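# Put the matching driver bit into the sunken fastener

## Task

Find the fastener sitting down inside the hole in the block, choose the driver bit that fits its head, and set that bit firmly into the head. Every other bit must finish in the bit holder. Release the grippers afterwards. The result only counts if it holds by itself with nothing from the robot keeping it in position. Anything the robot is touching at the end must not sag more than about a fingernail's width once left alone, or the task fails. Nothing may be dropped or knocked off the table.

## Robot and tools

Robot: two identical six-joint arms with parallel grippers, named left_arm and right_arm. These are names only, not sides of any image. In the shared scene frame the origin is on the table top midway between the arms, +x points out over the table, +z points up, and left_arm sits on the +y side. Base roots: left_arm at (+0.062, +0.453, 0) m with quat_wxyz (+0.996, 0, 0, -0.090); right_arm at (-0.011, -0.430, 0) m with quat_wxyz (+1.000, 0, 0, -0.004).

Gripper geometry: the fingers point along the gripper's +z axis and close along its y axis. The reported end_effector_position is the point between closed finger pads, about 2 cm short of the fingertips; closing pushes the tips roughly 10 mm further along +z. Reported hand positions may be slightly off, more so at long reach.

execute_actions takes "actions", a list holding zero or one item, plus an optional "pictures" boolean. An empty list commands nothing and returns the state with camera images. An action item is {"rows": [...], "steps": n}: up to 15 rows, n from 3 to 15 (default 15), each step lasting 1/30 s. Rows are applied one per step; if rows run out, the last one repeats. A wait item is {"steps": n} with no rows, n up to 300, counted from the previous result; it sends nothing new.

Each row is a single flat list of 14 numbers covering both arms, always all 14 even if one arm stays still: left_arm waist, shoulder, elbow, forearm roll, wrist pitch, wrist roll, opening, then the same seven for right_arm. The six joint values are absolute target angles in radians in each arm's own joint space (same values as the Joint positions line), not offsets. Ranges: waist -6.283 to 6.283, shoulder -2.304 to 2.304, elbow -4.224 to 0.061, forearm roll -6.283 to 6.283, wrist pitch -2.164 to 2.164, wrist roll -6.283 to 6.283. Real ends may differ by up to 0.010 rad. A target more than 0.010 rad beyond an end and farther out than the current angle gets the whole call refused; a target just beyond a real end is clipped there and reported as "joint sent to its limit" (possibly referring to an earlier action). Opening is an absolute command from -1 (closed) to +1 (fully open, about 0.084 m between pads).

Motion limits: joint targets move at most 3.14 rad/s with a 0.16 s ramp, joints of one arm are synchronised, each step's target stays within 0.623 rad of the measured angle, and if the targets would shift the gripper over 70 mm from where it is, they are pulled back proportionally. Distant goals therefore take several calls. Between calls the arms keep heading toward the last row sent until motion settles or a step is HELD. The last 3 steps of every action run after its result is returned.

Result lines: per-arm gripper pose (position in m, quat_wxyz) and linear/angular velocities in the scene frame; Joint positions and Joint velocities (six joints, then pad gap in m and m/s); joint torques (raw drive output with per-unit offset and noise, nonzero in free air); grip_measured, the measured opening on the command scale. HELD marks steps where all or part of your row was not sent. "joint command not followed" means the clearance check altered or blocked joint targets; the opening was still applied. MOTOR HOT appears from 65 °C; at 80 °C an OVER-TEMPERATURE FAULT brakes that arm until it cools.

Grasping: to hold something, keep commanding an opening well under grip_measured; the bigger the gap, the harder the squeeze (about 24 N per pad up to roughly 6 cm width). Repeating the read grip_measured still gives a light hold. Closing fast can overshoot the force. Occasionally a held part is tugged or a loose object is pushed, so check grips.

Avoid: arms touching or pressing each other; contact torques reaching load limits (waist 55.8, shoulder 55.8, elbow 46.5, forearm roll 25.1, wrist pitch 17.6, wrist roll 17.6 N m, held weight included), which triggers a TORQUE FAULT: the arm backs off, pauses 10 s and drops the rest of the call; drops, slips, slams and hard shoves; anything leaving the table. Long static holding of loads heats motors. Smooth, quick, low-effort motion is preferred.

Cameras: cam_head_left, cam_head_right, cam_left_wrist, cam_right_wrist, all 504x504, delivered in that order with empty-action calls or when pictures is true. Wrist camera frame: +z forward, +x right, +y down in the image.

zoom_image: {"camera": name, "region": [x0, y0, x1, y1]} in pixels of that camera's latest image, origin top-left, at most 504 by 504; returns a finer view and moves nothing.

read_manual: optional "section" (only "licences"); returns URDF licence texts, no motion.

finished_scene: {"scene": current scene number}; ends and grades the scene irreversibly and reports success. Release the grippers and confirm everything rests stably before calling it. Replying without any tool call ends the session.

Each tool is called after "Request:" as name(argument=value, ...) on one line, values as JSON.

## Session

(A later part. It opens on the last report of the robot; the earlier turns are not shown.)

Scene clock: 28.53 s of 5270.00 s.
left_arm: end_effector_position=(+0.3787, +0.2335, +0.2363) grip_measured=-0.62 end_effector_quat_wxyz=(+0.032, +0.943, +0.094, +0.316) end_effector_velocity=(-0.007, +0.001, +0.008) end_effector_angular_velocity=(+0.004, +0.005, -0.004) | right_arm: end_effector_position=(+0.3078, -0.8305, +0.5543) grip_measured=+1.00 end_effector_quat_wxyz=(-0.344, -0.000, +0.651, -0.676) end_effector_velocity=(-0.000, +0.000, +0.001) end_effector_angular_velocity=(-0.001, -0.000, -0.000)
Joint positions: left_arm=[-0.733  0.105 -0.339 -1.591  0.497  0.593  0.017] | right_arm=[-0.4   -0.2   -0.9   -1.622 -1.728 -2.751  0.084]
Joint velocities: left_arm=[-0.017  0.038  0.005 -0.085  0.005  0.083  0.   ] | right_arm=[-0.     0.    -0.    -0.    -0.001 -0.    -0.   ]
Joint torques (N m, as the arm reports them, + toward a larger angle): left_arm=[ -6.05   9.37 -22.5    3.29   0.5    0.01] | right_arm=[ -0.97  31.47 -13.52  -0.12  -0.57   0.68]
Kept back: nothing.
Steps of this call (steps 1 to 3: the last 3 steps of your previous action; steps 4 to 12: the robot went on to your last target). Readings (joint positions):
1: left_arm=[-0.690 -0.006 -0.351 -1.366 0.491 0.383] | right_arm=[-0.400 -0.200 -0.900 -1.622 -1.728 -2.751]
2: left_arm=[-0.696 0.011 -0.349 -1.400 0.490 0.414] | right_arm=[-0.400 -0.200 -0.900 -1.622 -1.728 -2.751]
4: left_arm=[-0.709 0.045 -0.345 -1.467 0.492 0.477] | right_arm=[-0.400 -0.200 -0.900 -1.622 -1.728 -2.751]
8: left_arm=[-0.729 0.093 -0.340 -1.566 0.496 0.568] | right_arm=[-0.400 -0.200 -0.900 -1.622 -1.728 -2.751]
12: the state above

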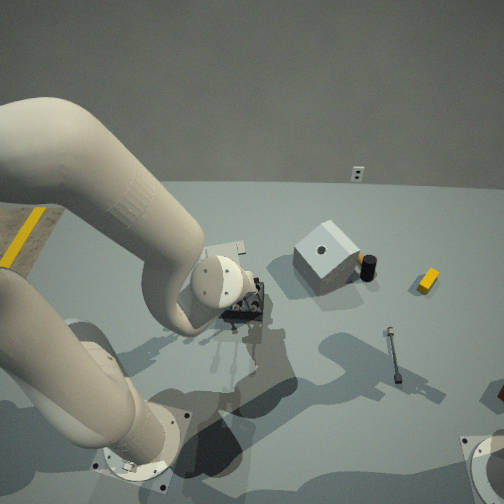

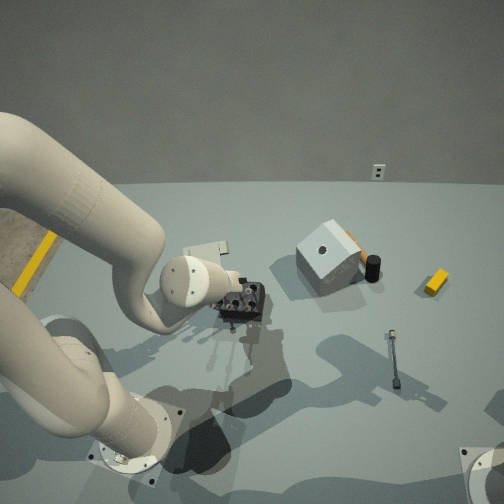

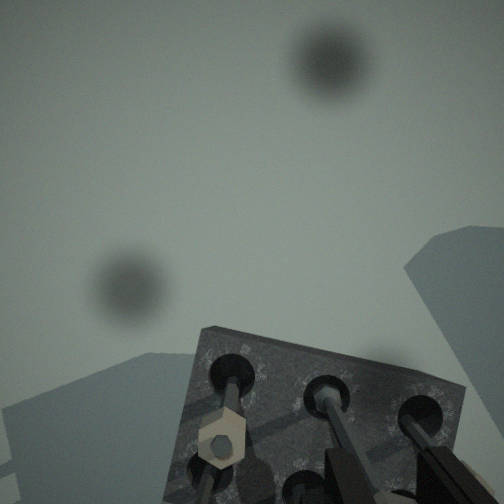

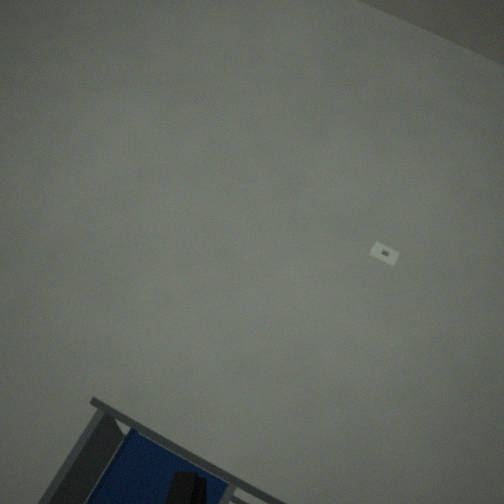

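Request:
execute_actions(actions=[{"rows":[[-0.7424,0.1265,-0.3371,-1.6374,0.5014,0.6358,-0.9,-0.4,-0.2,-0.9,-1.622,-1.728,-2.751,1],[-0.7496,0.1435,-0.3363,-1.675,0.5056,0.6711,-0.9,-0.4,-0.2,-0.9,-1.622,-1.728,-2.751,1],[-0.757,0.1606,-0.3356,-1.7132,0.5105,0.7068,-0.9,-0.4,-0.2,-0.9,-1.622,-1.728,-2.751,1],[-0.757,0.1606,-0.3356,-1.7132,0.5105,0.7068,-0.9,-0.4,-0.2,-0.9,-1.622,-1.728,-2.751,1],[-0.7555,0.178,-0.343,-1.757,0.517,0.758,-0.9,-0.4,-0.2,-0.9,-1.622,-1.728,-2.751,1],[-0.754,0.196,-0.351,-1.8,0.524,0.809,-0.9,-0.4,-0.2,-0.9,-1.622,-1.728,-2.751,1],[-0.7526,0.214,-0.36,-1.842,0.532,0.859,-0.9,-0.4,-0.2,-0.9,-1.622,-1.728,-2.751,1],[-0.751,0.232,-0.369,-1.884,0.54,0.909,-0.9,-0.4,-0.2,-0.9,-1.622,-1.728,-2.751,1],[-0.7497,0.25,-0.379,-1.925,0.549,0.958,-0.9,-0.4,-0.2,-0.9,-1.622,-1.728,-2.751,1],[-0.748,0.268,-0.389,-1.966,0.558,1.007,-0.9,-0.4,-0.2,-0.9,-1.622,-1.728,-2.751,1],[-0.7468,0.285,-0.399,-2.005,0.567,1.055,-0.9,-0.4,-0.2,-0.9,-1.622,-1.728,-2.751,1],[-0.745,0.302,-0.41,-2.044,0.577,1.103,-0.9,-0.4,-0.2,-0.9,-1.622,-1.728,-2.751,1],[-0.744,0.319,-0.421,-2.082,0.587,1.15,-0.9,-0.4,-0.2,-0.9,-1.622,-1.728,-2.751,1],[-0.7424,0.3354,-0.4325,-2.1197,0.5969,1.196,-0.9,-0.4,-0.2,-0.9,-1.622,-1.728,-2.751,1]],"steps":15}])

Request:
execute_actions(actions=[{"rows":[[-0.7424,0.3354,-0.4325,-2.1197,0.5969,1.196,-0.9,-0.4,-0.2,-0.9,-1.622,-1.728,-2.751,1],[-0.7424,0.3354,-0.4325,-2.1197,0.5969,1.196,-0.9,-0.4,-0.2,-0.9,-1.622,-1.728,-2.751,1],[-0.7424,0.3354,-0.4325,-2.1197,0.5969,1.196,-0.9,-0.4,-0.2,-0.9,-1.622,-1.728,-2.751,1],[-0.726,0.314,-0.454,-2.065,0.558,1.188,-0.9,-0.4,-0.2,-0.9,-1.622,-1.728,-2.751,1],[-0.71,0.292,-0.475,-2.01,0.52,1.18,-0.9,-0.4,-0.2,-0.9,-1.622,-1.728,-2.751,1],[-0.695,0.27,-0.497,-1.956,0.481,1.172,-0.9,-0.4,-0.2,-0.9,-1.622,-1.728,-2.751,1],[-0.679,0.248,-0.518,-1.901,0.443,1.163,-0.9,-0.4,-0.2,-0.9,-1.622,-1.728,-2.751,1],[-0.663,0.227,-0.539,-1.846,0.404,1.155,-0.9,-0.4,-0.2,-0.9,-1.622,-1.728,-2.751,1],[-0.647,0.205,-0.561,-1.792,0.365,1.147,-0.9,-0.4,-0.2,-0.9,-1.622,-1.728,-2.751,1],[-0.631,0.183,-0.582,-1.737,0.327,1.139,-0.9,-0.4,-0.2,-0.9,-1.622,-1.728,-2.751,1],[-0.615,0.162,-0.603,-1.682,0.288,1.131,-0.9,-0.4,-0.2,-0.9,-1.622,-1.728,-2.751,1],[-0.599,0.14,-0.625,-1.628,0.25,1.123,-0.9,-0.4,-0.2,-0.9,-1.622,-1.728,-2.751,1],[-0.583,0.118,-0.646,-1.573,0.211,1.114,-0.9,-0.4,-0.2,-0.9,-1.622,-1.728,-2.751,1],[-0.567,0.096,-0.668,-1.518,0.172,1.106,-0.9,-0.4,-0.2,-0.9,-1.622,-1.728,-2.751,1],[-0.551,0.075,-0.689,-1.464,0.134,1.098,-0.9,-0.4,-0.2,-0.9,-1.622,-1.728,-2.751,1]],"steps":15}])

Request:
execute_actions(actions=[{"rows":[[-0.535,0.053,-0.71,-1.409,0.095,1.09,-0.9,-0.4,-0.2,-0.9,-1.622,-1.728,-2.751,1],[-0.519,0.031,-0.732,-1.354,0.057,1.082,-0.9,-0.4,-0.2,-0.9,-1.622,-1.728,-2.751,1],[-0.503,0.01,-0.753,-1.3,0.018,1.074,-0.9,-0.4,-0.2,-0.9,-1.622,-1.728,-2.751,1],[-0.487,-0.012,-0.774,-1.245,-0.02,1.065,-0.9,-0.4,-0.2,-0.9,-1.622,-1.728,-2.751,1],[-0.471,-0.034,-0.796,-1.19,-0.059,1.057,-0.9,-0.4,-0.2,-0.9,-1.622,-1.728,-2.751,1],[-0.455,-0.056,-0.817,-1.136,-0.098,1.049,-0.9,-0.4,-0.2,-0.9,-1.622,-1.728,-2.751,1],[-0.439,-0.077,-0.838,-1.081,-0.136,1.041,-0.9,-0.4,-0.2,-0.9,-1.622,-1.728,-2.751,1],[-0.423,-0.099,-0.86,-1.04,-0.175,1.04,-0.9,-0.4,-0.2,-0.9,-1.622,-1.728,-2.751,1],[-0.407,-0.121,-0.881,-1.0,-0.213,1.04,-0.9,-0.4,-0.2,-0.9,-1.622,-1.728,-2.751,1],[-0.391,-0.143,-0.903,-0.96,-0.252,1.04,-0.9,-0.4,-0.2,-0.9,-1.622,-1.728,-2.751,1],[-0.376,-0.168,-0.924,-0.92,-0.29,1.045,-0.9,-0.4,-0.2,-0.9,-1.622,-1.728,-2.751,1],[-0.365,-0.2,-0.945,-0.89,-0.32,1.06,-0.9,-0.4,-0.2,-0.9,-1.622,-1.728,-2.751,1],[-0.358,-0.235,-0.966,-0.877,-0.33,1.09,-0.9,-0.4,-0.2,-0.9,-1.622,-1.728,-2.751,1],[-0.358,-0.273,-0.9815,-0.877,-0.3275,1.11,-0.9,-0.4,-0.2,-0.9,-1.622,-1.728,-2.751,1]],"steps":15}])

Request:
execute_actions(actions=[{"rows":[[-0.358,-0.273,-0.9815,-0.877,-0.3275,1.11,-0.9,-0.4,-0.2,-0.9,-1.622,-1.728,-2.751,1],[-0.358,-0.273,-0.9815,-0.877,-0.3275,1.11,-0.9,-0.4,-0.2,-0.9,-1.622,-1.728,-2.751,1],[-0.363,-0.295,-0.988,-0.92,-0.316,1.15,-0.9,-0.4,-0.2,-0.9,-1.622,-1.728,-2.751,1],[-0.368,-0.318,-0.995,-0.963,-0.305,1.19,-0.9,-0.4,-0.2,-0.9,-1.622,-1.728,-2.751,1],[-0.3724,-0.3402,-1.0013,-1.0056,-0.2936,1.2324,-0.9,-0.4,-0.2,-0.9,-1.622,-1.728,-2.751,1]],"steps":15}])

Request:
execute_actions(actions=[{"steps":10}], pictures=true)

Request:
zoom_image(camera="cam_left_wrist", region=[270,330,370,430])

Scene clock: 31.27 s of 5270.00 s.
left_arm: end_effector_position=(+0.3743, +0.2342, +0.2773) grip_measured=-0.62 end_effector_quat_wxyz=(+0.028, +0.943, +0.096, +0.318) end_effector_velocity=(+0.020, -0.002, +0.221) end_effector_angular_velocity=(-0.001, -0.033, +0.031) | right_arm: end_effector_position=(+0.3078, -0.8305, +0.5543) grip_measured=+1.00 end_effector_quat_wxyz=(-0.344, -0.000, +0.651, -0.676) end_effector_velocity=(+0.000, +0.000, +0.000) end_effector_angular_velocity=(-0.000, -0.000, -0.000)
Joint positions: left_arm=[-0.751  0.219 -0.365 -1.852  0.536  0.873  0.017] | right_arm=[-0.4   -0.2   -0.9   -1.622 -1.728 -2.751  0.084]
Joint velocities: left_arm=[ 0.026  0.478 -0.236 -1.101  0.216  1.293 -0.   ] | right_arm=[ 0.    -0.    -0.001  0.    -0.    -0.     0.   ]
Joint torques (N m, as the arm reports them, + toward a larger angle): left_arm=[ -4.46  10.3  -27.74   3.33   0.3   -0.35] | right_arm=[ -0.15  31.4  -13.41  -0.01  -0.46   0.69]
Steps of this call (steps 1 to 30: the robot went on to your last target; steps 31 to 70: nothing new was sent; steps 71 to 82: the first 12 steps of this action). Readings (joint positions):
71: left_arm=[-0.735 0.109 -0.338 -1.600 0.498 0.601] | right_arm=[-0.400 -0.200 -0.900 -1.622 -1.728 -2.751]
72: left_arm=[-0.736 0.110 -0.338 -1.603 0.498 0.604] | right_arm=[-0.400 -0.200 -0.900 -1.622 -1.728 -2.751]
74: left_arm=[-0.740 0.121 -0.337 -1.628 0.501 0.628] | right_arm=[-0.400 -0.200 -0.900 -1.622 -1.728 -2.751]
78: left_arm=[-0.752 0.162 -0.341 -1.719 0.512 0.720] | right_arm=[-0.400 -0.200 -0.900 -1.622 -1.728 -2.751]
82: the state above

Scene clock: 31.77 s of 5270.00 s.
left_arm: end_effector_position=(+0.4232, +0.1862, +0.3560) grip_measured=-0.62 end_effector_quat_wxyz=(+0.081, +0.934, +0.019, +0.347) end_effector_velocity=(+0.256, -0.267, +0.118) end_effector_angular_velocity=(-0.159, -0.378, -1.045) | right_arm: end_effector_position=(+0.3078, -0.8305, +0.5543) grip_measured=+1.00 end_effector_quat_wxyz=(-0.344, -0.000, +0.651, -0.676) end_effector_velocity=(+0.000, +0.000, -0.000) end_effector_angular_velocity=(+0.000, +0.002, +0.000)
Joint positions: left_arm=[-0.677  0.244 -0.52  -1.891  0.437  1.159  0.017] | right_arm=[-0.4   -0.2   -0.9   -1.622 -1.728 -2.751  0.084]
Joint velocities: left_arm=[ 0.393 -0.524 -0.53   1.317 -0.933 -0.168 -0.   ] | right_arm=[ 0.    -0.001 -0.    -0.    -0.    -0.    -0.   ]
Joint torques (N m, as the arm reports them, + toward a larger angle): left_arm=[ -1.53   9.74 -27.46   6.44  -0.15   0.14] | right_arm=[ -0.38  31.51 -13.55   0.17  -0.51   0.63]
Steps of this call (steps 1 to 3: the last 3 steps of your previous action; steps 4 to 15: the first 12 steps of this action). Readings (joint positions):
4: left_arm=[-0.746 0.284 -0.401 -2.002 0.569 1.053] | right_arm=[-0.400 -0.200 -0.900 -1.622 -1.728 -2.751]
5: left_arm=[-0.745 0.299 -0.410 -2.035 0.577 1.092] | right_arm=[-0.400 -0.200 -0.900 -1.622 -1.728 -2.751]
7: left_arm=[-0.744 0.318 -0.423 -2.079 0.587 1.145] | right_arm=[-0.400 -0.200 -0.900 -1.622 -1.728 -2.751]
11: left_arm=[-0.724 0.306 -0.454 -2.046 0.549 1.174] | right_arm=[-0.400 -0.200 -0.900 -1.622 -1.728 -2.751]
15: the state above

Scene clock: 32.27 s of 5270.00 s.
left_arm: end_effector_position=(+0.5236, +0.0876, +0.3624) grip_measured=-0.62 end_effector_quat_wxyz=(+0.165, +0.894, -0.283, +0.306) end_effector_velocity=(+0.132, -0.029, -0.124) end_effector_angular_velocity=(+0.464, +0.375, -1.221) | right_arm: end_effector_position=(+0.3078, -0.8305, +0.5543) grip_measured=+1.00 end_effector_quat_wxyz=(-0.344, -0.000, +0.651, -0.676) end_effector_velocity=(+0.000, -0.000, +0.000) end_effector_angular_velocity=(-0.000, -0.000, +0.001)
Joint positions: left_arm=[-0.441 -0.075 -0.836 -1.104 -0.131  1.051  0.017] | right_arm=[-0.4   -0.2   -0.9   -1.622 -1.728 -2.751  0.084]
Joint velocities: left_arm=[ 0.499 -0.696 -0.673  1.452 -1.205 -0.097  0.   ] | right_arm=[-0.    -0.    -0.    -0.001  0.     0.     0.   ]
Joint torques (N m, as the arm reports them, + toward a larger angle): left_arm=[ -2.78  17.15 -27.79   2.32   0.07  -0.27] | right_arm=[ -0.54  31.81 -13.35  -0.16  -0.45   0.65]
Steps of this call (steps 1 to 3: the last 3 steps of your previous action; steps 4 to 15: the first 12 steps of this action). Readings (joint positions):
4: left_arm=[-0.621 0.169 -0.595 -1.701 0.302 1.133] | right_arm=[-0.400 -0.200 -0.900 -1.622 -1.728 -2.751]
5: left_arm=[-0.605 0.148 -0.616 -1.648 0.264 1.125] | right_arm=[-0.400 -0.200 -0.900 -1.622 -1.728 -2.751]
7: left_arm=[-0.573 0.104 -0.660 -1.538 0.186 1.109] | right_arm=[-0.400 -0.200 -0.900 -1.622 -1.728 -2.751]
11: left_arm=[-0.507 0.015 -0.747 -1.315 0.029 1.076] | right_arm=[-0.400 -0.200 -0.900 -1.622 -1.728 -2.751]
15: the state above

Scene clock: 32.77 s of 5270.00 s.
left_arm: end_effector_position=(+0.5602, +0.0761, +0.2825) grip_measured=-0.62 end_effector_quat_wxyz=(+0.156, +0.874, -0.401, +0.225) end_effector_velocity=(+0.016, -0.014, -0.024) end_effector_angular_velocity=(+0.004, -0.013, -0.023) | right_arm: end_effector_position=(+0.3078, -0.8305, +0.5543) grip_measured=+1.00 end_effector_quat_wxyz=(-0.344, -0.000, +0.651, -0.676) end_effector_velocity=(-0.000, -0.000, -0.000) end_effector_angular_velocity=(+0.001, +0.001, -0.000)
Joint positions: left_arm=[-0.372 -0.332 -0.997 -0.995 -0.296  1.219  0.017] | right_arm=[-0.4   -0.2   -0.9   -1.622 -1.728 -2.751  0.084]
Joint velocities: left_arm=[-0.005 -0.079 -0.042 -0.115  0.023  0.141  0.   ] | right_arm=[-0.    -0.     0.001 -0.     0.    -0.     0.   ]
Joint torques (N m, as the arm reports them, + toward a larger angle): left_arm=[ -4.45  30.22 -26.61   5.51   0.06   0.17] | right_arm=[ -0.77  31.79 -13.39   0.32  -0.49   0.62]
Steps of this call (steps 1 to 3: the last 3 steps of your previous action; steps 4 to 15: the first 12 steps of this action). Readings (joint positions):
4: left_arm=[-0.384 -0.183 -0.924 -0.947 -0.267 1.069] | right_arm=[-0.400 -0.200 -0.900 -1.622 -1.728 -2.751]
5: left_arm=[-0.376 -0.210 -0.941 -0.926 -0.285 1.081] | right_arm=[-0.400 -0.200 -0.900 -1.622 -1.728 -2.751]
7: left_arm=[-0.367 -0.246 -0.961 -0.904 -0.306 1.099] | right_arm=[-0.400 -0.200 -0.900 -1.622 -1.728 -2.751]
11: left_arm=[-0.369 -0.304 -0.988 -0.958 -0.303 1.177] | right_arm=[-0.400 -0.200 -0.900 -1.622 -1.728 -2.751]
15: the state above

Scene clock: 33.10 s of 5270.00 s.
left_arm: end_effector_position=(+0.5616, +0.0749, +0.2798) grip_measured=-0.62 end_effector_quat_wxyz=(+0.155, +0.874, -0.402, +0.225) end_effector_velocity=(+0.001, +0.000, -0.003) end_effector_angular_velocity=(+0.002, +0.000, +0.001) | right_arm: end_effector_position=(+0.3078, -0.8305, +0.5543) grip_measured=+1.00 end_effector_quat_wxyz=(-0.344, -0.000, +0.651, -0.676) end_effector_velocity=(-0.000, +0.000, +0.001) end_effector_angular_velocity=(-0.001, -0.001, -0.000)
Joint positions: left_arm=[-0.372 -0.34  -1.001 -1.005 -0.294  1.232  0.017] | right_arm=[-0.4   -0.2   -0.9   -1.622 -1.728 -2.751  0.084]
Joint velocities: left_arm=[ 0.001 -0.005 -0.001 -0.004  0.003  0.005 -0.   ] | right_arm=[-0.     0.001 -0.    -0.    -0.    -0.    -0.   ]
Joint torques (N m, as the arm reports them, + toward a larger angle): left_arm=[ -2.86  24.6  -26.14   4.07  -0.06   0.12] | right_arm=[ -0.62  31.06 -13.39  -0.11  -0.55   0.73]
Kept back: nothing.
Steps of this call (steps 1 to 3: the last 3 steps of your previous action; steps 4 to 10: the robot went on to your last target). Readings (joint positions):
1: left_arm=[-0.372 -0.334 -0.999 -0.998 -0.295 1.223] | right_arm=[-0.400 -0.200 -0.900 -1.622 -1.728 -2.751]
2: left_arm=[-0.372 -0.335 -0.999 -1.000 -0.295 1.226] | right_arm=[-0.400 -0.200 -0.900 -1.622 -1.728 -2.751]
4: left_arm=[-0.372 -0.337 -1.000 -1.003 -0.294 1.229] | right_arm=[-0.400 -0.200 -0.900 -1.622 -1.728 -2.751]
8: left_arm=[-0.372 -0.339 -1.001 -1.005 -0.294 1.232] | right_arm=[-0.400 -0.200 -0.900 -1.622 -1.728 -2.751]
10: the state above

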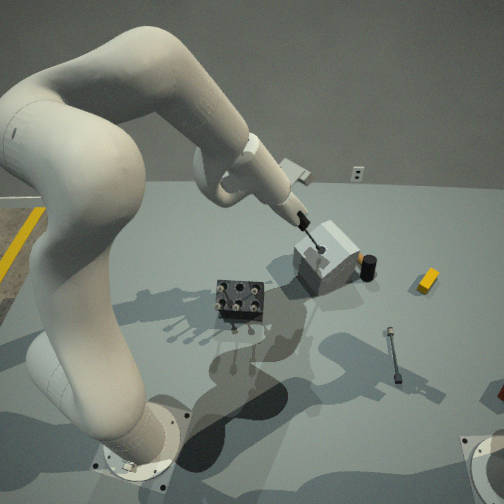

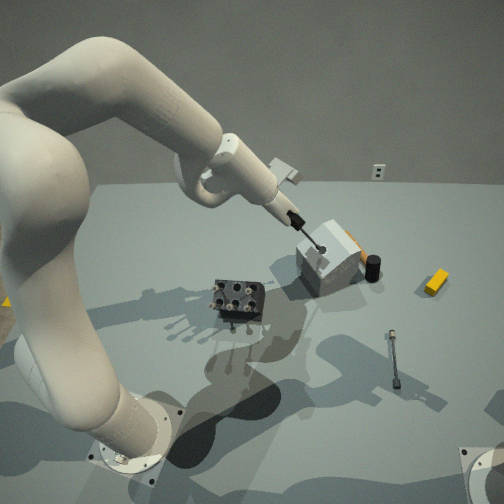

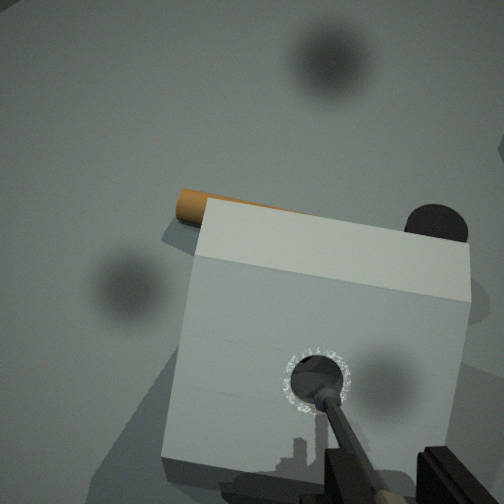

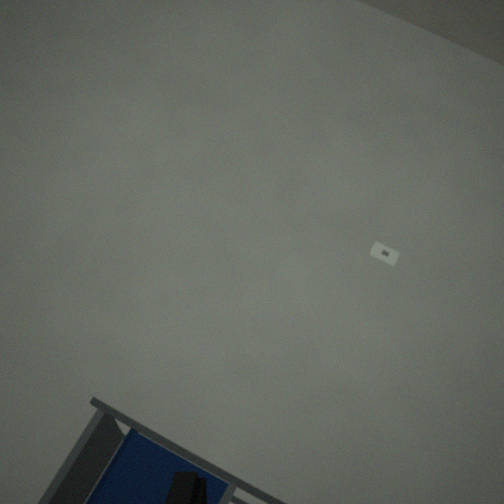

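Region (270, 330, 370, 430) of cam_left_wrist's 504x504 image, scaled by 5.040, with more detail than that image has.

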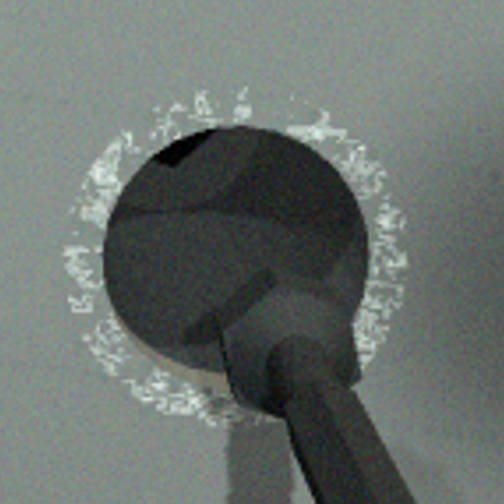

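Request:
execute_actions(actions=[{"rows":[[-0.377,-0.3627,-1.009,-1.0493,-0.2837,1.2741,-0.9,-0.4,-0.2,-0.9,-1.622,-1.728,-2.751,1],[-0.377,-0.3627,-1.009,-1.0493,-0.2837,1.2741,-0.9,-0.4,-0.2,-0.9,-1.622,-1.728,-2.751,1],[-0.3814,-0.3853,-1.0173,-1.0935,-0.2746,1.3162,-0.9,-0.4,-0.2,-0.9,-1.622,-1.728,-2.751,1],[-0.3814,-0.3853,-1.0173,-1.0935,-0.2746,1.3162,-0.9,-0.4,-0.2,-0.9,-1.622,-1.728,-2.751,1],[-0.3858,-0.408,-1.0262,-1.1381,-0.2662,1.3588,-0.9,-0.4,-0.2,-0.9,-1.622,-1.728,-2.751,1],[-0.3858,-0.408,-1.0262,-1.1381,-0.2662,1.3588,-0.9,-0.4,-0.2,-0.9,-1.622,-1.728,-2.751,1],[-0.3902,-0.4308,-1.0356,-1.1832,-0.2585,1.4018,-0.9,-0.4,-0.2,-0.9,-1.622,-1.728,-2.751,1]],"steps":15}])

Request:
execute_actions(actions=[{"steps":14}], pictures=true)

Request:
zoom_image(camera="cam_left_wrist", region=[280,345,370,435])

Scene clock: 33.83 s of 5270.00 s.
left_arm: end_effector_position=(+0.5707, +0.0592, +0.2487) grip_measured=-0.62 end_effector_quat_wxyz=(+0.156, +0.874, -0.402, +0.224) end_effector_velocity=(+0.015, -0.021, -0.042) end_effector_angular_velocity=(+0.001, -0.007, +0.000) | right_arm: end_effector_position=(+0.3078, -0.8305, +0.5543) grip_measured=+1.00 end_effector_quat_wxyz=(-0.344, -0.000, +0.651, -0.676) end_effector_velocity=(-0.000, +0.000, -0.000) end_effector_angular_velocity=(+0.001, -0.001, -0.001)
Joint positions: left_arm=[-0.388 -0.421 -1.031 -1.162 -0.263  1.381  0.017] | right_arm=[-0.4   -0.2   -0.9   -1.622 -1.728 -2.751  0.084]
Joint velocities: left_arm=[-0.02  -0.113 -0.048 -0.231  0.042  0.224 -0.   ] | right_arm=[ 0.    -0.    -0.     0.002  0.     0.     0.   ]
Joint torques (N m, as the arm reports them, + toward a larger angle): left_arm=[ -5.11  32.95 -26.5    5.32  -0.16  -0.05] | right_arm=[ -1.32  31.69 -13.29  -0.16  -0.49   0.6 ]
Steps of this call (steps 1 to 10: the robot went on to your last target; steps 11 to 22: the first 12 steps of this action). Readings (joint positions):
11: left_arm=[-0.372 -0.340 -1.001 -1.006 -0.294 1.232] | right_arm=[-0.400 -0.200 -0.900 -1.622 -1.728 -2.751]
12: left_arm=[-0.373 -0.341 -1.002 -1.008 -0.293 1.235] | right_arm=[-0.400 -0.200 -0.900 -1.622 -1.728 -2.751]
14: left_arm=[-0.375 -0.351 -1.006 -1.029 -0.288 1.255] | right_arm=[-0.400 -0.200 -0.900 -1.622 -1.728 -2.751]
18: left_arm=[-0.382 -0.389 -1.019 -1.100 -0.274 1.322] | right_arm=[-0.400 -0.200 -0.900 -1.622 -1.728 -2.751]
22: the state above

Scene clock: 34.30 s of 5270.00 s.
left_arm: end_effector_position=(+0.5723, +0.0571, +0.2455) grip_measured=-0.62 end_effector_quat_wxyz=(+0.156, +0.874, -0.402, +0.225) end_effector_velocity=(-0.000, -0.001, +0.000) end_effector_angular_velocity=(-0.001, -0.001, -0.001) | right_arm: end_effector_position=(+0.3078, -0.8305, +0.5543) grip_measured=+1.00 end_effector_quat_wxyz=(-0.344, -0.000, +0.651, -0.676) end_effector_velocity=(-0.000, +0.000, -0.000) end_effector_angular_velocity=(+0.001, +0.001, -0.001)
Joint positions: left_arm=[-0.39  -0.431 -1.036 -1.183 -0.259  1.402  0.017] | right_arm=[-0.4   -0.2   -0.9   -1.622 -1.728 -2.751  0.084]
Joint velocities: left_arm=[-0.002 -0.001 -0.001 -0.002  0.     0.002  0.   ] | right_arm=[ 0.    -0.001 -0.     0.001 -0.001 -0.     0.   ]
Joint torques (N m, as the arm reports them, + toward a larger angle): left_arm=[ -7.11  27.79 -25.79   4.    -0.3    0.05] | right_arm=[ -1.38  31.39 -12.86  -0.05  -0.52   0.66]
Kept back: nothing.
Steps of this call (steps 1 to 3: the last 3 steps of your previous action; steps 4 to 14: the robot went on to your last target). Readings (joint positions):
1: left_arm=[-0.389 -0.424 -1.032 -1.168 -0.261 1.387] | right_arm=[-0.400 -0.200 -0.900 -1.622 -1.728 -2.751]
2: left_arm=[-0.389 -0.426 -1.033 -1.173 -0.260 1.391] | right_arm=[-0.400 -0.200 -0.900 -1.622 -1.728 -2.751]
4: left_arm=[-0.390 -0.428 -1.035 -1.178 -0.259 1.397] | right_arm=[-0.400 -0.200 -0.900 -1.622 -1.728 -2.751]
8: left_arm=[-0.390 -0.430 -1.035 -1.182 -0.259 1.400] | right_arm=[-0.400 -0.200 -0.900 -1.622 -1.728 -2.751]
14: the state above

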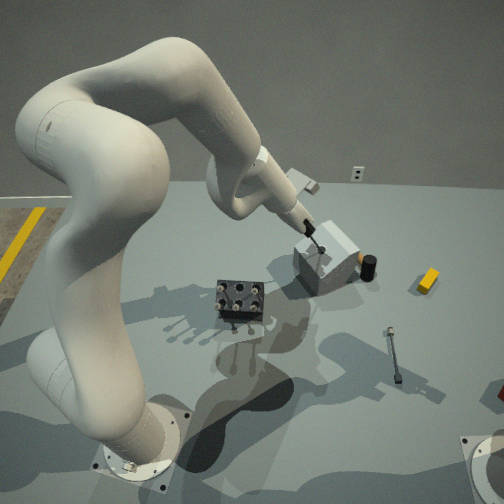

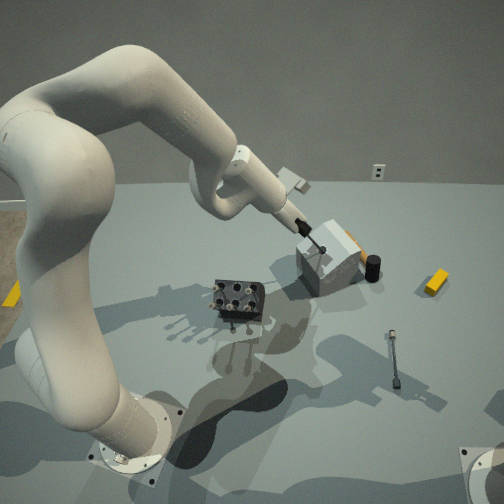

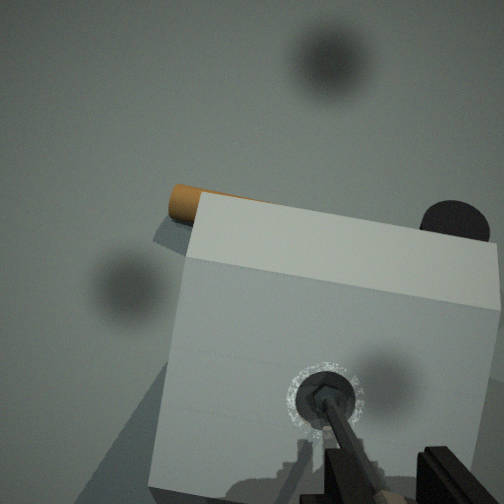

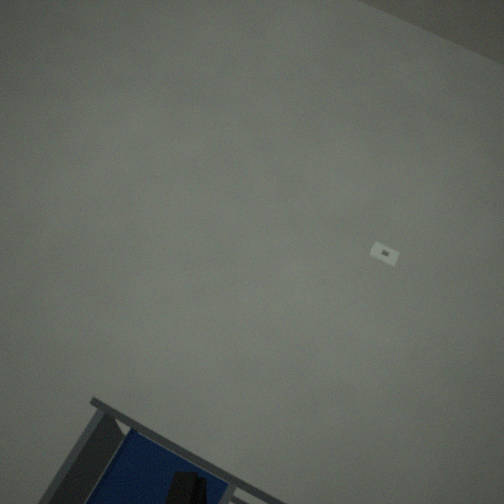

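Region (280, 345, 370, 435) of cam_left_wrist's 504x504 image, scaled by 5.600, with more detail than that image has.

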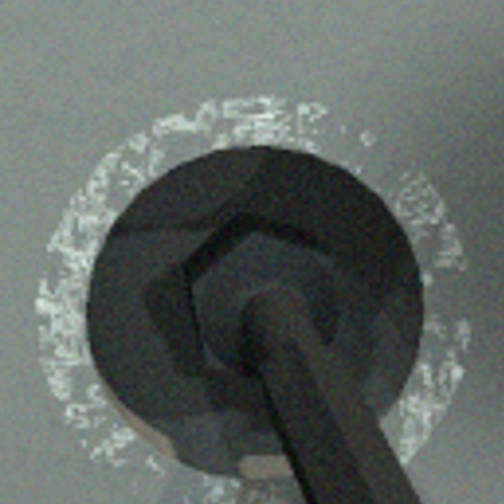

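Request:
execute_actions(actions=[{"rows":[[-0.3924,-0.4537,-1.0456,-1.2288,-0.2515,1.4453,-0.9,-0.4,-0.2,-0.9,-1.622,-1.728,-2.751,1],[-0.3924,-0.4537,-1.0456,-1.2288,-0.2515,1.4453,-0.9,-0.4,-0.2,-0.9,-1.622,-1.728,-2.751,1],[-0.3961,-0.4768,-1.0561,-1.2748,-0.2452,1.4893,-0.9,-0.4,-0.2,-0.9,-1.622,-1.728,-2.751,1],[-0.3961,-0.4768,-1.0561,-1.2748,-0.2452,1.4893,-0.9,-0.4,-0.2,-0.9,-1.622,-1.728,-2.751,1],[-0.4,-0.5,-1.0672,-1.3213,-0.2396,1.5337,-0.9,-0.4,-0.2,-0.9,-1.622,-1.728,-2.751,1],[-0.4,-0.5,-1.0672,-1.3213,-0.2396,1.5337,-0.9,-0.4,-0.2,-0.9,-1.622,-1.728,-2.751,1],[-0.4039,-0.5232,-1.0788,-1.3683,-0.2348,1.5786,-0.9,-0.4,-0.2,-0.9,-1.622,-1.728,-2.751,1],[-0.4039,-0.5232,-1.0788,-1.3683,-0.2348,1.5786,-0.9,-0.4,-0.2,-0.9,-1.622,-1.728,-2.751,1],[-0.4077,-0.5466,-1.091,-1.4157,-0.2307,1.624,-0.9,-0.4,-0.2,-0.9,-1.622,-1.728,-2.751,1],[-0.4077,-0.5466,-1.091,-1.4157,-0.2307,1.624,-0.9,-0.4,-0.2,-0.9,-1.622,-1.728,-2.751,1],[-0.4115,-0.5701,-1.1038,-1.4636,-0.2273,1.6698,-0.9,-0.4,-0.2,-0.9,-1.622,-1.728,-2.751,1]],"steps":15}])

Request:
execute_actions(actions=[{"steps":16}], pictures=true)

Request:
zoom_image(camera="cam_left_wrist", region=[290,384,410,504])

Scene clock: 35.57 s of 5270.00 s.
left_arm: end_effector_position=(+0.5841, +0.0410, +0.2107) grip_measured=-0.62 end_effector_quat_wxyz=(+0.155, +0.874, -0.401, +0.225) end_effector_velocity=(+0.042, -0.063, -0.124) end_effector_angular_velocity=(-0.001, -0.002, +0.002) | right_arm: end_effector_position=(+0.3078, -0.8305, +0.5543) grip_measured=+1.00 end_effector_quat_wxyz=(-0.344, -0.000, +0.651, -0.676) end_effector_velocity=(+0.001, +0.000, -0.001) end_effector_angular_velocity=(+0.001, +0.001, +0.001)
Joint positions: left_arm=[-0.404 -0.524 -1.079 -1.37  -0.235  1.58   0.017] | right_arm=[-0.4   -0.2   -0.9   -1.622 -1.728 -2.751  0.084]
Joint velocities: left_arm=[-0.054 -0.341 -0.178 -0.699  0.063  0.669  0.   ] | right_arm=[ 0.001 -0.001 -0.     0.     0.    -0.001 -0.   ]
Joint torques (N m, as the arm reports them, + toward a larger angle): left_arm=[ -3.82  25.03 -26.19   3.64  -0.43  -0.42] | right_arm=[ -1.49  31.56 -13.1    0.02  -0.5    0.66]
Steps of this call (steps 1 to 26: the robot went on to your last target; steps 27 to 38: the first 12 steps of this action). Readings (joint positions):
27: left_arm=[-0.390 -0.431 -1.036 -1.183 -0.258 1.402] | right_arm=[-0.400 -0.200 -0.900 -1.622 -1.728 -2.751]
28: left_arm=[-0.390 -0.432 -1.036 -1.186 -0.258 1.405] | right_arm=[-0.400 -0.200 -0.900 -1.622 -1.728 -2.751]
30: left_arm=[-0.391 -0.442 -1.041 -1.207 -0.255 1.425] | right_arm=[-0.400 -0.200 -0.900 -1.622 -1.728 -2.751]
34: left_arm=[-0.397 -0.480 -1.058 -1.281 -0.245 1.495] | right_arm=[-0.400 -0.200 -0.900 -1.622 -1.728 -2.751]
38: the state above

Scene clock: 36.10 s of 5270.00 s.
left_arm: end_effector_position=(+0.5896, +0.0328, +0.1940) grip_measured=-0.62 end_effector_quat_wxyz=(+0.155, +0.875, -0.401, +0.225) end_effector_velocity=(-0.000, -0.001, -0.000) end_effector_angular_velocity=(-0.002, -0.000, -0.001) | right_arm: end_effector_position=(+0.3078, -0.8305, +0.5543) grip_measured=+1.00 end_effector_quat_wxyz=(-0.344, -0.000, +0.651, -0.676) end_effector_velocity=(-0.000, +0.000, +0.001) end_effector_angular_velocity=(-0.000, -0.002, -0.000)
Joint positions: left_arm=[-0.411 -0.57  -1.104 -1.463 -0.227  1.669  0.017] | right_arm=[-0.4   -0.2   -0.9   -1.622 -1.728 -2.751  0.084]
Joint velocities: left_arm=[-0.001 -0.001 -0.001 -0.005 -0.001  0.005 -0.   ] | right_arm=[-0.     0.002 -0.     0.     0.    -0.     0.   ]
Joint torques (N m, as the arm reports them, + toward a larger angle): left_arm=[ -5.71  32.34 -25.11   2.46  -0.36  -0.19] | right_arm=[ -0.54  32.02 -13.47  -0.16  -0.55   0.65]
Kept back: nothing.
Steps of this call (steps 1 to 3: the last 3 steps of your previous action; steps 4 to 16: the robot went on to your last target). Readings (joint positions):
1: left_arm=[-0.406 -0.536 -1.086 -1.393 -0.233 1.602] | right_arm=[-0.400 -0.200 -0.900 -1.622 -1.728 -2.751]
2: left_arm=[-0.408 -0.546 -1.091 -1.414 -0.232 1.621] | right_arm=[-0.400 -0.200 -0.900 -1.622 -1.728 -2.751]
4: left_arm=[-0.410 -0.559 -1.097 -1.439 -0.229 1.646] | right_arm=[-0.400 -0.200 -0.900 -1.622 -1.728 -2.751]
8: left_arm=[-0.411 -0.567 -1.102 -1.457 -0.228 1.664] | right_arm=[-0.400 -0.200 -0.900 -1.622 -1.728 -2.751]
16: the state above

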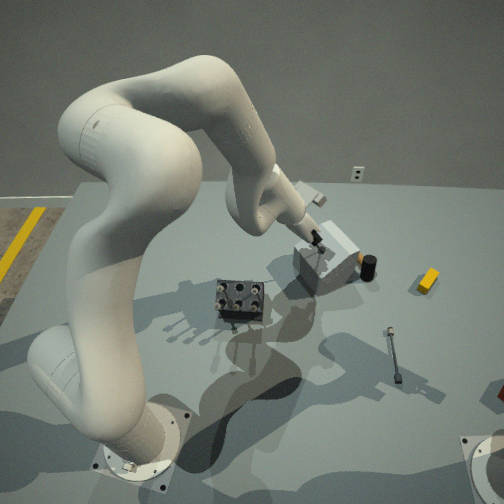

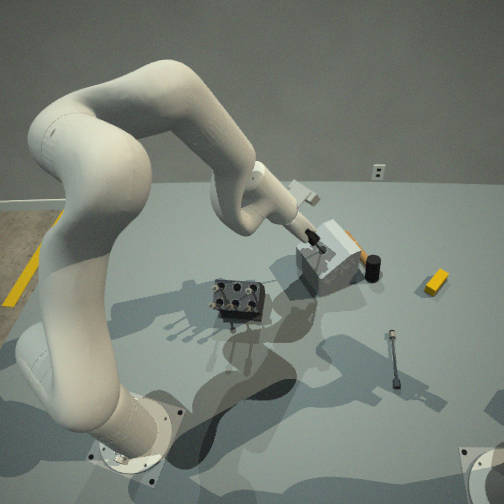

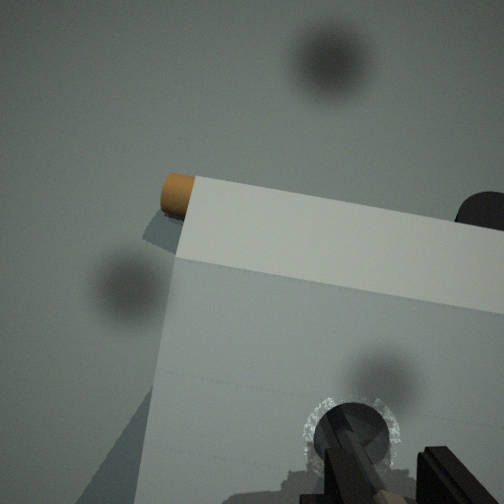

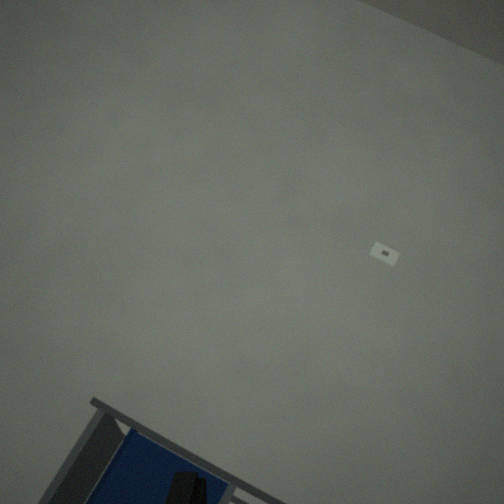

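Region (290, 384, 410, 504) of cam_left_wrist's 504x504 image, scaled by 4.200, with more detail than that image has.

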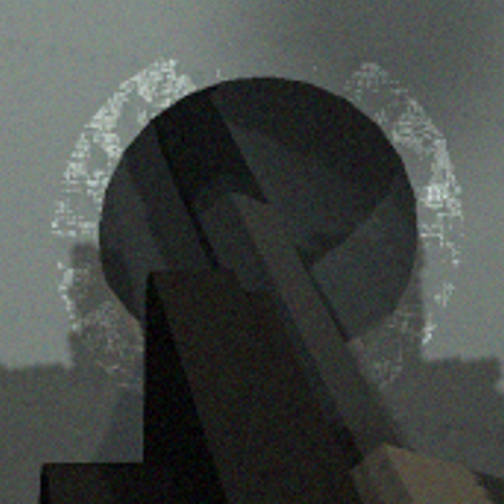

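Request:
execute_actions(actions=[{"rows":[[-0.4127,-0.5752,-1.1078,-1.4733,-0.2267,1.679,-0.9,-0.4,-0.2,-0.9,-1.622,-1.728,-2.751,1],[-0.4135,-0.58,-1.1106,-1.483,-0.2262,1.6883,-0.9,-0.4,-0.2,-0.9,-1.622,-1.728,-2.751,1],[-0.4143,-0.5847,-1.1132,-1.4926,-0.2256,1.6976,-0.9,-0.4,-0.2,-0.9,-1.622,-1.728,-2.751,1],[-0.415,-0.5895,-1.1159,-1.5023,-0.2251,1.7068,-0.9,-0.4,-0.2,-0.9,-1.622,-1.728,-2.751,1],[-0.4158,-0.5942,-1.1186,-1.512,-0.2246,1.7161,-0.9,-0.4,-0.2,-0.9,-1.622,-1.728,-2.751,1],[-0.4162,-0.5966,-1.12,-1.5169,-0.2244,1.7208,-0.9,-0.4,-0.2,-0.9,-1.622,-1.728,-2.751,1],[-0.4166,-0.5989,-1.1214,-1.5218,-0.2242,1.7255,-0.9,-0.4,-0.2,-0.9,-1.622,-1.728,-2.751,1],[-0.4169,-0.6013,-1.1228,-1.5266,-0.224,1.7301,-0.9,-0.4,-0.2,-0.9,-1.622,-1.728,-2.751,1],[-0.4173,-0.6037,-1.1242,-1.5315,-0.2238,1.7348,-0.9,-0.4,-0.2,-0.9,-1.622,-1.728,-2.751,1],[-0.4177,-0.606,-1.1256,-1.5364,-0.2236,1.7395,-0.9,-0.4,-0.2,-0.9,-1.622,-1.728,-2.751,1]],"steps":15}])

Request:
execute_actions(actions=[{"steps":8}])

Scene clock: 36.87 s of 5270.00 s.
left_arm: end_effector_position=(+0.5933, +0.0265, +0.1833) grip_measured=-0.62 end_effector_quat_wxyz=(+0.155, +0.874, -0.401, +0.225) end_effector_velocity=(+0.007, -0.012, -0.022) end_effector_angular_velocity=(-0.003, -0.000, -0.000) | right_arm: end_effector_position=(+0.3078, -0.8305, +0.5543) grip_measured=+1.00 end_effector_quat_wxyz=(-0.344, -0.000, +0.651, -0.676) end_effector_velocity=(+0.000, -0.000, -0.001) end_effector_angular_velocity=(+0.000, +0.002, -0.000)
Joint positions: left_arm=[-0.417 -0.6   -1.122 -1.524 -0.224  1.728  0.017] | right_arm=[-0.4   -0.2   -0.9   -1.622 -1.728 -2.751  0.084]
Joint velocities: left_arm=[-0.01  -0.062 -0.037 -0.126  0.005  0.119 -0.   ] | right_arm=[-0.    -0.001  0.    -0.    -0.    -0.     0.   ]
Joint torques (N m, as the arm reports them, + toward a larger angle): left_arm=[ -4.32  32.57 -23.55   3.67  -0.76  -0.23] | right_arm=[ -0.39  31.79 -13.36   0.02  -0.54   0.7 ]
Steps of this call (steps 1 to 11: the robot went on to your last target; steps 12 to 23: the first 12 steps of this action). Readings (joint positions):
12: left_arm=[-0.412 -0.570 -1.104 -1.464 -0.227 1.670] | right_arm=[-0.400 -0.200 -0.900 -1.622 -1.728 -2.751]
13: left_arm=[-0.412 -0.571 -1.104 -1.465 -0.227 1.671] | right_arm=[-0.400 -0.200 -0.900 -1.622 -1.728 -2.751]
15: left_arm=[-0.412 -0.575 -1.107 -1.473 -0.227 1.679] | right_arm=[-0.400 -0.200 -0.900 -1.622 -1.728 -2.751]
19: left_arm=[-0.415 -0.589 -1.115 -1.501 -0.225 1.706] | right_arm=[-0.400 -0.200 -0.900 -1.622 -1.728 -2.751]
23: the state above

Scene clock: 37.13 s of 5270.00 s.
left_arm: end_effector_position=(+0.5940, +0.0254, +0.1816) grip_measured=-0.62 end_effector_quat_wxyz=(+0.155, +0.874, -0.401, +0.226) end_effector_velocity=(+0.001, -0.001, -0.001) end_effector_angular_velocity=(-0.002, +0.001, -0.000) | right_arm: end_effector_position=(+0.3078, -0.8305, +0.5543) grip_measured=+1.00 end_effector_quat_wxyz=(-0.344, -0.000, +0.651, -0.676) end_effector_velocity=(+0.000, +0.000, +0.001) end_effector_angular_velocity=(-0.002, +0.000, +0.001)
Joint positions: left_arm=[-0.418 -0.606 -1.125 -1.536 -0.224  1.739  0.017] | right_arm=[-0.4   -0.2   -0.9   -1.622 -1.728 -2.751  0.084]
Joint velocities: left_arm=[ 0.    -0.004 -0.003 -0.008 -0.002  0.007 -0.   ] | right_arm=[ 0.001  0.    -0.    -0.001 -0.001  0.     0.   ]
Joint torques (N m, as the arm reports them, + toward a larger angle): left_arm=[ -4.29  30.48 -24.05   2.38  -0.56  -0.36] | right_arm=[ -0.19  31.76 -13.39  -0.05  -0.54   0.66]
Kept back: nothing.
Steps of this call (steps 1 to 3: the last 3 steps of your previous action; steps 4 to 8: the robot went on to your last target). Readings (joint positions):
1: left_arm=[-0.417 -0.602 -1.123 -1.528 -0.224 1.731] | right_arm=[-0.400 -0.200 -0.900 -1.622 -1.728 -2.751]
2: left_arm=[-0.417 -0.603 -1.124 -1.530 -0.224 1.734] | right_arm=[-0.400 -0.200 -0.900 -1.622 -1.728 -2.751]
4: left_arm=[-0.417 -0.605 -1.125 -1.533 -0.224 1.737] | right_arm=[-0.400 -0.200 -0.900 -1.622 -1.728 -2.751]
8: the state above

Advancing 3 mm at a time while watching torque.

Request:
execute_actions(actions=[{"rows":[[-0.4181,-0.6084,-1.1269,-1.5413,-0.2234,1.7442,-0.9,-0.4,-0.2,-0.9,-1.622,-1.728,-2.751,1],[-0.4185,-0.6108,-1.1283,-1.5462,-0.2232,1.7489,-0.9,-0.4,-0.2,-0.9,-1.622,-1.728,-2.751,1],[-0.4188,-0.6132,-1.1297,-1.551,-0.223,1.7535,-0.9,-0.4,-0.2,-0.9,-1.622,-1.728,-2.751,1]],"steps":14}])

Scene clock: 37.63 s of 5270.00 s.
left_arm: end_effector_position=(+0.5948, +0.0241, +0.1789) grip_measured=-0.62 end_effector_quat_wxyz=(+0.155, +0.874, -0.401, +0.226) end_effector_velocity=(+0.001, -0.001, -0.001) end_effector_angular_velocity=(-0.001, -0.001, -0.001) | right_arm: end_effector_position=(+0.3078, -0.8305, +0.5543) grip_measured=+1.00 end_effector_quat_wxyz=(-0.344, -0.000, +0.651, -0.676) end_effector_velocity=(-0.000, +0.000, +0.001) end_effector_angular_velocity=(-0.000, -0.002, -0.000)
Joint positions: left_arm=[-0.419 -0.613 -1.129 -1.55  -0.223  1.753  0.017] | right_arm=[-0.4   -0.2   -0.9   -1.622 -1.728 -2.751  0.084]
Joint velocities: left_arm=[-0.    -0.003 -0.002 -0.008 -0.001  0.01  -0.   ] | right_arm=[ 0.     0.001 -0.     0.001 -0.     0.    -0.   ]
Joint torques (N m, as the arm reports them, + toward a larger angle): left_arm=[ -4.97  33.06 -24.     4.32  -0.2   -0.29] | right_arm=[ -1.02  30.85 -13.01  -0.22  -0.55   0.75]
Steps of this call (steps 1 to 4: the robot went on to your last target; steps 5 to 15: the first 11 steps of this action). Readings (joint positions):
5: left_arm=[-0.418 -0.606 -1.126 -1.536 -0.224 1.739] | right_arm=[-0.400 -0.200 -0.900 -1.622 -1.728 -2.751]
6: left_arm=[-0.418 -0.606 -1.126 -1.537 -0.224 1.740] | right_arm=[-0.400 -0.200 -0.900 -1.622 -1.728 -2.751]
8: left_arm=[-0.418 -0.608 -1.127 -1.541 -0.223 1.744] | right_arm=[-0.400 -0.200 -0.900 -1.622 -1.728 -2.751]
12: left_arm=[-0.419 -0.612 -1.129 -1.549 -0.223 1.751] | right_arm=[-0.400 -0.200 -0.900 -1.622 -1.728 -2.751]
15: the state above

Request:
execute_actions(actions=[{"rows":[[-0.4192,-0.6155,-1.1311,-1.5559,-0.2228,1.7582,-0.9,-0.4,-0.2,-0.9,-1.622,-1.728,-2.751,1],[-0.4196,-0.6179,-1.1325,-1.5608,-0.2226,1.7629,-0.9,-0.4,-0.2,-0.9,-1.622,-1.728,-2.751,1],[-0.42,-0.6203,-1.1339,-1.5657,-0.2224,1.7676,-0.9,-0.4,-0.2,-0.9,-1.622,-1.728,-2.751,1]],"steps":13}])

Scene clock: 38.07 s of 5270.00 s.
left_arm: end_effector_position=(+0.5955, +0.0228, +0.1763) grip_measured=-0.62 end_effector_quat_wxyz=(+0.155, +0.874, -0.401, +0.226) end_effector_velocity=(+0.002, -0.000, -0.001) end_effector_angular_velocity=(-0.002, -0.002, +0.001) | right_arm: end_effector_position=(+0.3078, -0.8305, +0.5543) grip_measured=+1.00 end_effector_quat_wxyz=(-0.344, -0.000, +0.651, -0.676) end_effector_velocity=(+0.000, -0.000, -0.000) end_effector_angular_velocity=(+0.000, -0.000, +0.000)
Joint positions: left_arm=[-0.42  -0.62  -1.134 -1.565 -0.222  1.766  0.017] | right_arm=[-0.4   -0.2   -0.9   -1.622 -1.728 -2.751  0.084]
Joint velocities: left_arm=[ 0.001 -0.004 -0.004 -0.012 -0.     0.012  0.   ] | right_arm=[ 0. -0.  0.  0.  0.  0. -0.]
Joint torques (N m, as the arm reports them, + toward a larger angle): left_arm=[ -5.7   34.95 -22.61   3.4   -0.49  -0.14] | right_arm=[ -0.72  31.12 -12.77  -0.02  -0.53   0.7 ]
Steps of this call (steps 1 to 3: the last 3 steps of your previous action; steps 4 to 13: the first 10 steps of this action). Readings (joint positions):
4: left_arm=[-0.419 -0.613 -1.130 -1.551 -0.223 1.753] | right_arm=[-0.400 -0.200 -0.900 -1.622 -1.728 -2.751]
5: left_arm=[-0.419 -0.613 -1.130 -1.551 -0.223 1.754] | right_arm=[-0.400 -0.200 -0.900 -1.622 -1.728 -2.751]
7: left_arm=[-0.419 -0.615 -1.131 -1.556 -0.223 1.758] | right_arm=[-0.400 -0.200 -0.900 -1.622 -1.728 -2.751]
11: left_arm=[-0.420 -0.619 -1.133 -1.563 -0.223 1.765] | right_arm=[-0.400 -0.200 -0.900 -1.622 -1.728 -2.751]
13: the state above

Request:
execute_actions(actions=[{"rows":[[-0.4203,-0.6227,-1.1353,-1.5706,-0.2223,1.7723,-0.9,-0.4,-0.2,-0.9,-1.622,-1.728,-2.751,1],[-0.4207,-0.625,-1.1368,-1.5755,-0.2221,1.777,-0.9,-0.4,-0.2,-0.9,-1.622,-1.728,-2.751,1],[-0.4211,-0.6274,-1.1382,-1.5805,-0.222,1.7817,-0.9,-0.4,-0.2,-0.9,-1.622,-1.728,-2.751,1]],"steps":13}])

Scene clock: 38.50 s of 5270.00 s.
left_arm: end_effector_position=(+0.5964, +0.0214, +0.1738) grip_measured=-0.62 end_effector_quat_wxyz=(+0.155, +0.874, -0.401, +0.226) end_effector_velocity=(+0.002, +0.000, -0.002) end_effector_angular_velocity=(-0.001, -0.001, +0.003) | right_arm: end_effector_position=(+0.3078, -0.8305, +0.5543) grip_measured=+1.00 end_effector_quat_wxyz=(-0.344, -0.000, +0.651, -0.676) end_effector_velocity=(-0.000, -0.000, +0.001) end_effector_angular_velocity=(-0.002, -0.002, +0.000)
Joint positions: left_arm=[-0.421 -0.627 -1.138 -1.579 -0.222  1.781  0.017] | right_arm=[-0.4   -0.2   -0.9   -1.622 -1.728 -2.751  0.084]
Joint velocities: left_arm=[ 0.001 -0.005 -0.003 -0.013  0.001  0.011  0.   ] | right_arm=[-0.     0.002 -0.    -0.001 -0.    -0.     0.   ]
Joint torques (N m, as the arm reports them, + toward a larger angle): left_arm=[ -5.55  32.78 -25.18   3.22  -0.55  -0.26] | right_arm=[ -0.61  31.83 -13.2   -0.14  -0.5    0.64]
Steps of this call (steps 1 to 3: the last 3 steps of your previous action; steps 4 to 13: the first 10 steps of this action). Readings (joint positions):
4: left_arm=[-0.420 -0.620 -1.134 -1.565 -0.222 1.767] | right_arm=[-0.400 -0.200 -0.900 -1.622 -1.728 -2.751]
5: left_arm=[-0.420 -0.620 -1.134 -1.566 -0.222 1.768] | right_arm=[-0.400 -0.200 -0.900 -1.622 -1.728 -2.751]
7: left_arm=[-0.420 -0.622 -1.135 -1.571 -0.222 1.772] | right_arm=[-0.400 -0.200 -0.900 -1.622 -1.728 -2.751]
11: left_arm=[-0.421 -0.626 -1.137 -1.578 -0.222 1.779] | right_arm=[-0.400 -0.200 -0.900 -1.622 -1.728 -2.751]
13: the state above

Request:
execute_actions(actions=[{"rows":[[-0.4215,-0.6298,-1.1397,-1.5854,-0.2218,1.7865,-0.9,-0.4,-0.2,-0.9,-1.622,-1.728,-2.751,1],[-0.4218,-0.6322,-1.1411,-1.5903,-0.2217,1.7912,-0.9,-0.4,-0.2,-0.9,-1.622,-1.728,-2.751,1],[-0.4222,-0.6346,-1.1426,-1.5952,-0.2216,1.7959,-0.9,-0.4,-0.2,-0.9,-1.622,-1.728,-2.751,1]],"steps":13}])

Scene clock: 38.93 s of 5270.00 s.
left_arm: end_effector_position=(+0.5972, +0.0200, +0.1712) grip_measured=-0.62 end_effector_quat_wxyz=(+0.155, +0.874, -0.401, +0.226) end_effector_velocity=(+0.002, -0.001, -0.001) end_effector_angular_velocity=(-0.001, -0.001, +0.002) | right_arm: end_effector_position=(+0.3078, -0.8305, +0.5543) grip_measured=+1.00 end_effector_quat_wxyz=(-0.344, -0.000, +0.651, -0.676) end_effector_velocity=(+0.001, -0.000, +0.000) end_effector_angular_velocity=(-0.001, +0.000, +0.002)
Joint positions: left_arm=[-0.422 -0.634 -1.142 -1.594 -0.222  1.795  0.017] | right_arm=[-0.4   -0.2   -0.9   -1.622 -1.728 -2.751  0.084]
Joint velocities: left_arm=[ 0.001 -0.006 -0.005 -0.013  0.     0.012  0.   ] | right_arm=[ 0.    -0.    -0.    -0.002  0.     0.    -0.   ]
Joint torques (N m, as the arm reports them, + toward a larger angle): left_arm=[ -4.82  30.69 -23.41   3.66  -0.52  -0.3 ] | right_arm=[ -0.35  32.07 -13.17  -0.05  -0.42   0.62]
Steps of this call (steps 1 to 3: the last 3 steps of your previous action; steps 4 to 13: the first 10 steps of this action). Readings (joint positions):
4: left_arm=[-0.421 -0.627 -1.138 -1.580 -0.222 1.781] | right_arm=[-0.400 -0.200 -0.900 -1.622 -1.728 -2.751]
5: left_arm=[-0.421 -0.627 -1.138 -1.581 -0.222 1.782] | right_arm=[-0.400 -0.200 -0.900 -1.622 -1.728 -2.751]
7: left_arm=[-0.421 -0.630 -1.140 -1.585 -0.222 1.786] | right_arm=[-0.400 -0.200 -0.900 -1.622 -1.728 -2.751]
11: left_arm=[-0.422 -0.634 -1.142 -1.593 -0.222 1.793] | right_arm=[-0.400 -0.200 -0.900 -1.622 -1.728 -2.751]
13: the state above

Request:
execute_actions(actions=[{"rows":[[-0.4226,-0.637,-1.1441,-1.6002,-0.2215,1.8007,-0.9,-0.4,-0.2,-0.9,-1.622,-1.728,-2.751,1],[-0.4229,-0.6394,-1.1455,-1.6051,-0.2214,1.8054,-0.9,-0.4,-0.2,-0.9,-1.622,-1.728,-2.751,1],[-0.4233,-0.6418,-1.147,-1.6101,-0.2213,1.8101,-0.9,-0.4,-0.2,-0.9,-1.622,-1.728,-2.751,1]],"steps":13}])

Scene clock: 39.37 s of 5270.00 s.
left_arm: end_effector_position=(+0.5981, +0.0187, +0.1687) grip_measured=-0.62 end_effector_quat_wxyz=(+0.155, +0.874, -0.401, +0.226) end_effector_velocity=(+0.000, -0.001, -0.003) end_effector_angular_velocity=(-0.001, +0.001, -0.002) | right_arm: end_effector_position=(+0.3078, -0.8305, +0.5543) grip_measured=+1.00 end_effector_quat_wxyz=(-0.344, -0.000, +0.651, -0.676) end_effector_velocity=(-0.000, -0.000, +0.000) end_effector_angular_velocity=(-0.001, +0.000, +0.001)
Joint positions: left_arm=[-0.423 -0.641 -1.147 -1.609 -0.221  1.809  0.017] | right_arm=[-0.4   -0.2   -0.9   -1.622 -1.728 -2.751  0.084]
Joint velocities: left_arm=[-0.001 -0.007 -0.004 -0.012 -0.002  0.013 -0.   ] | right_arm=[-0.001  0.     0.    -0.001  0.    -0.    -0.   ]
Joint torques (N m, as the arm reports them, + toward a larger angle): left_arm=[ -6.13  34.22 -23.92   3.67  -0.42  -0.11] | right_arm=[ -1.21  32.32 -13.46  -0.17  -0.46   0.55]
Steps of this call (steps 1 to 3: the last 3 steps of your previous action; steps 4 to 13: the first 10 steps of this action). Readings (joint positions):
4: left_arm=[-0.422 -0.634 -1.143 -1.595 -0.222 1.796] | right_arm=[-0.400 -0.200 -0.900 -1.622 -1.728 -2.751]
5: left_arm=[-0.422 -0.635 -1.143 -1.596 -0.222 1.796] | right_arm=[-0.400 -0.200 -0.900 -1.622 -1.728 -2.751]
7: left_arm=[-0.423 -0.637 -1.144 -1.600 -0.222 1.801] | right_arm=[-0.400 -0.200 -0.900 -1.622 -1.728 -2.751]
11: left_arm=[-0.423 -0.641 -1.146 -1.608 -0.221 1.808] | right_arm=[-0.400 -0.200 -0.900 -1.622 -1.728 -2.751]
13: the state above

Request:
execute_actions(actions=[{"rows":[[-0.4237,-0.6442,-1.1485,-1.615,-0.2212,1.8149,-0.9,-0.4,-0.2,-0.9,-1.622,-1.728,-2.751,1],[-0.424,-0.6466,-1.15,-1.62,-0.2211,1.8196,-0.9,-0.4,-0.2,-0.9,-1.622,-1.728,-2.751,1],[-0.4244,-0.649,-1.1515,-1.625,-0.221,1.8244,-0.9,-0.4,-0.2,-0.9,-1.622,-1.728,-2.751,1]],"steps":13}])

Scene clock: 39.80 s of 5270.00 s.
left_arm: end_effector_position=(+0.5998, +0.0169, +0.1678) grip_measured=-0.62 end_effector_quat_wxyz=(+0.156, +0.874, -0.401, +0.228) end_effector_velocity=(+0.003, -0.001, -0.000) end_effector_angular_velocity=(-0.001, -0.004, +0.002) | right_arm: end_effector_position=(+0.3078, -0.8305, +0.5543) grip_measured=+1.00 end_effector_quat_wxyz=(-0.344, -0.000, +0.651, -0.676) end_effector_velocity=(+0.000, +0.000, +0.002) end_effector_angular_velocity=(-0.003, -0.001, +0.002)
Joint positions: left_arm=[-0.424 -0.647 -1.152 -1.624 -0.221  1.823  0.017] | right_arm=[-0.4   -0.2   -0.9   -1.622 -1.728 -2.751  0.084]
Joint velocities: left_arm=[ 0.    -0.005 -0.006 -0.013  0.002  0.012  0.   ] | right_arm=[ 0.     0.002 -0.    -0.003 -0.    -0.     0.   ]
Joint torques (N m, as the arm reports them, + toward a larger angle): left_arm=[ -8.3   17.75 -18.64   2.46  -0.45  -0.29] | right_arm=[ -1.74  31.66 -12.87   0.15  -0.43   0.66]
Steps of this call (steps 1 to 3: the last 3 steps of your previous action; steps 4 to 13: the first 10 steps of this action). Readings (joint positions):
4: left_arm=[-0.423 -0.642 -1.147 -1.610 -0.221 1.810] | right_arm=[-0.400 -0.200 -0.900 -1.622 -1.728 -2.751]
5: left_arm=[-0.423 -0.642 -1.147 -1.611 -0.221 1.811] | right_arm=[-0.400 -0.200 -0.900 -1.622 -1.728 -2.751]
7: left_arm=[-0.424 -0.644 -1.149 -1.615 -0.221 1.815] | right_arm=[-0.400 -0.200 -0.900 -1.622 -1.728 -2.751]
11: left_arm=[-0.424 -0.646 -1.152 -1.622 -0.221 1.822] | right_arm=[-0.400 -0.200 -0.900 -1.622 -1.728 -2.751]
13: the state above


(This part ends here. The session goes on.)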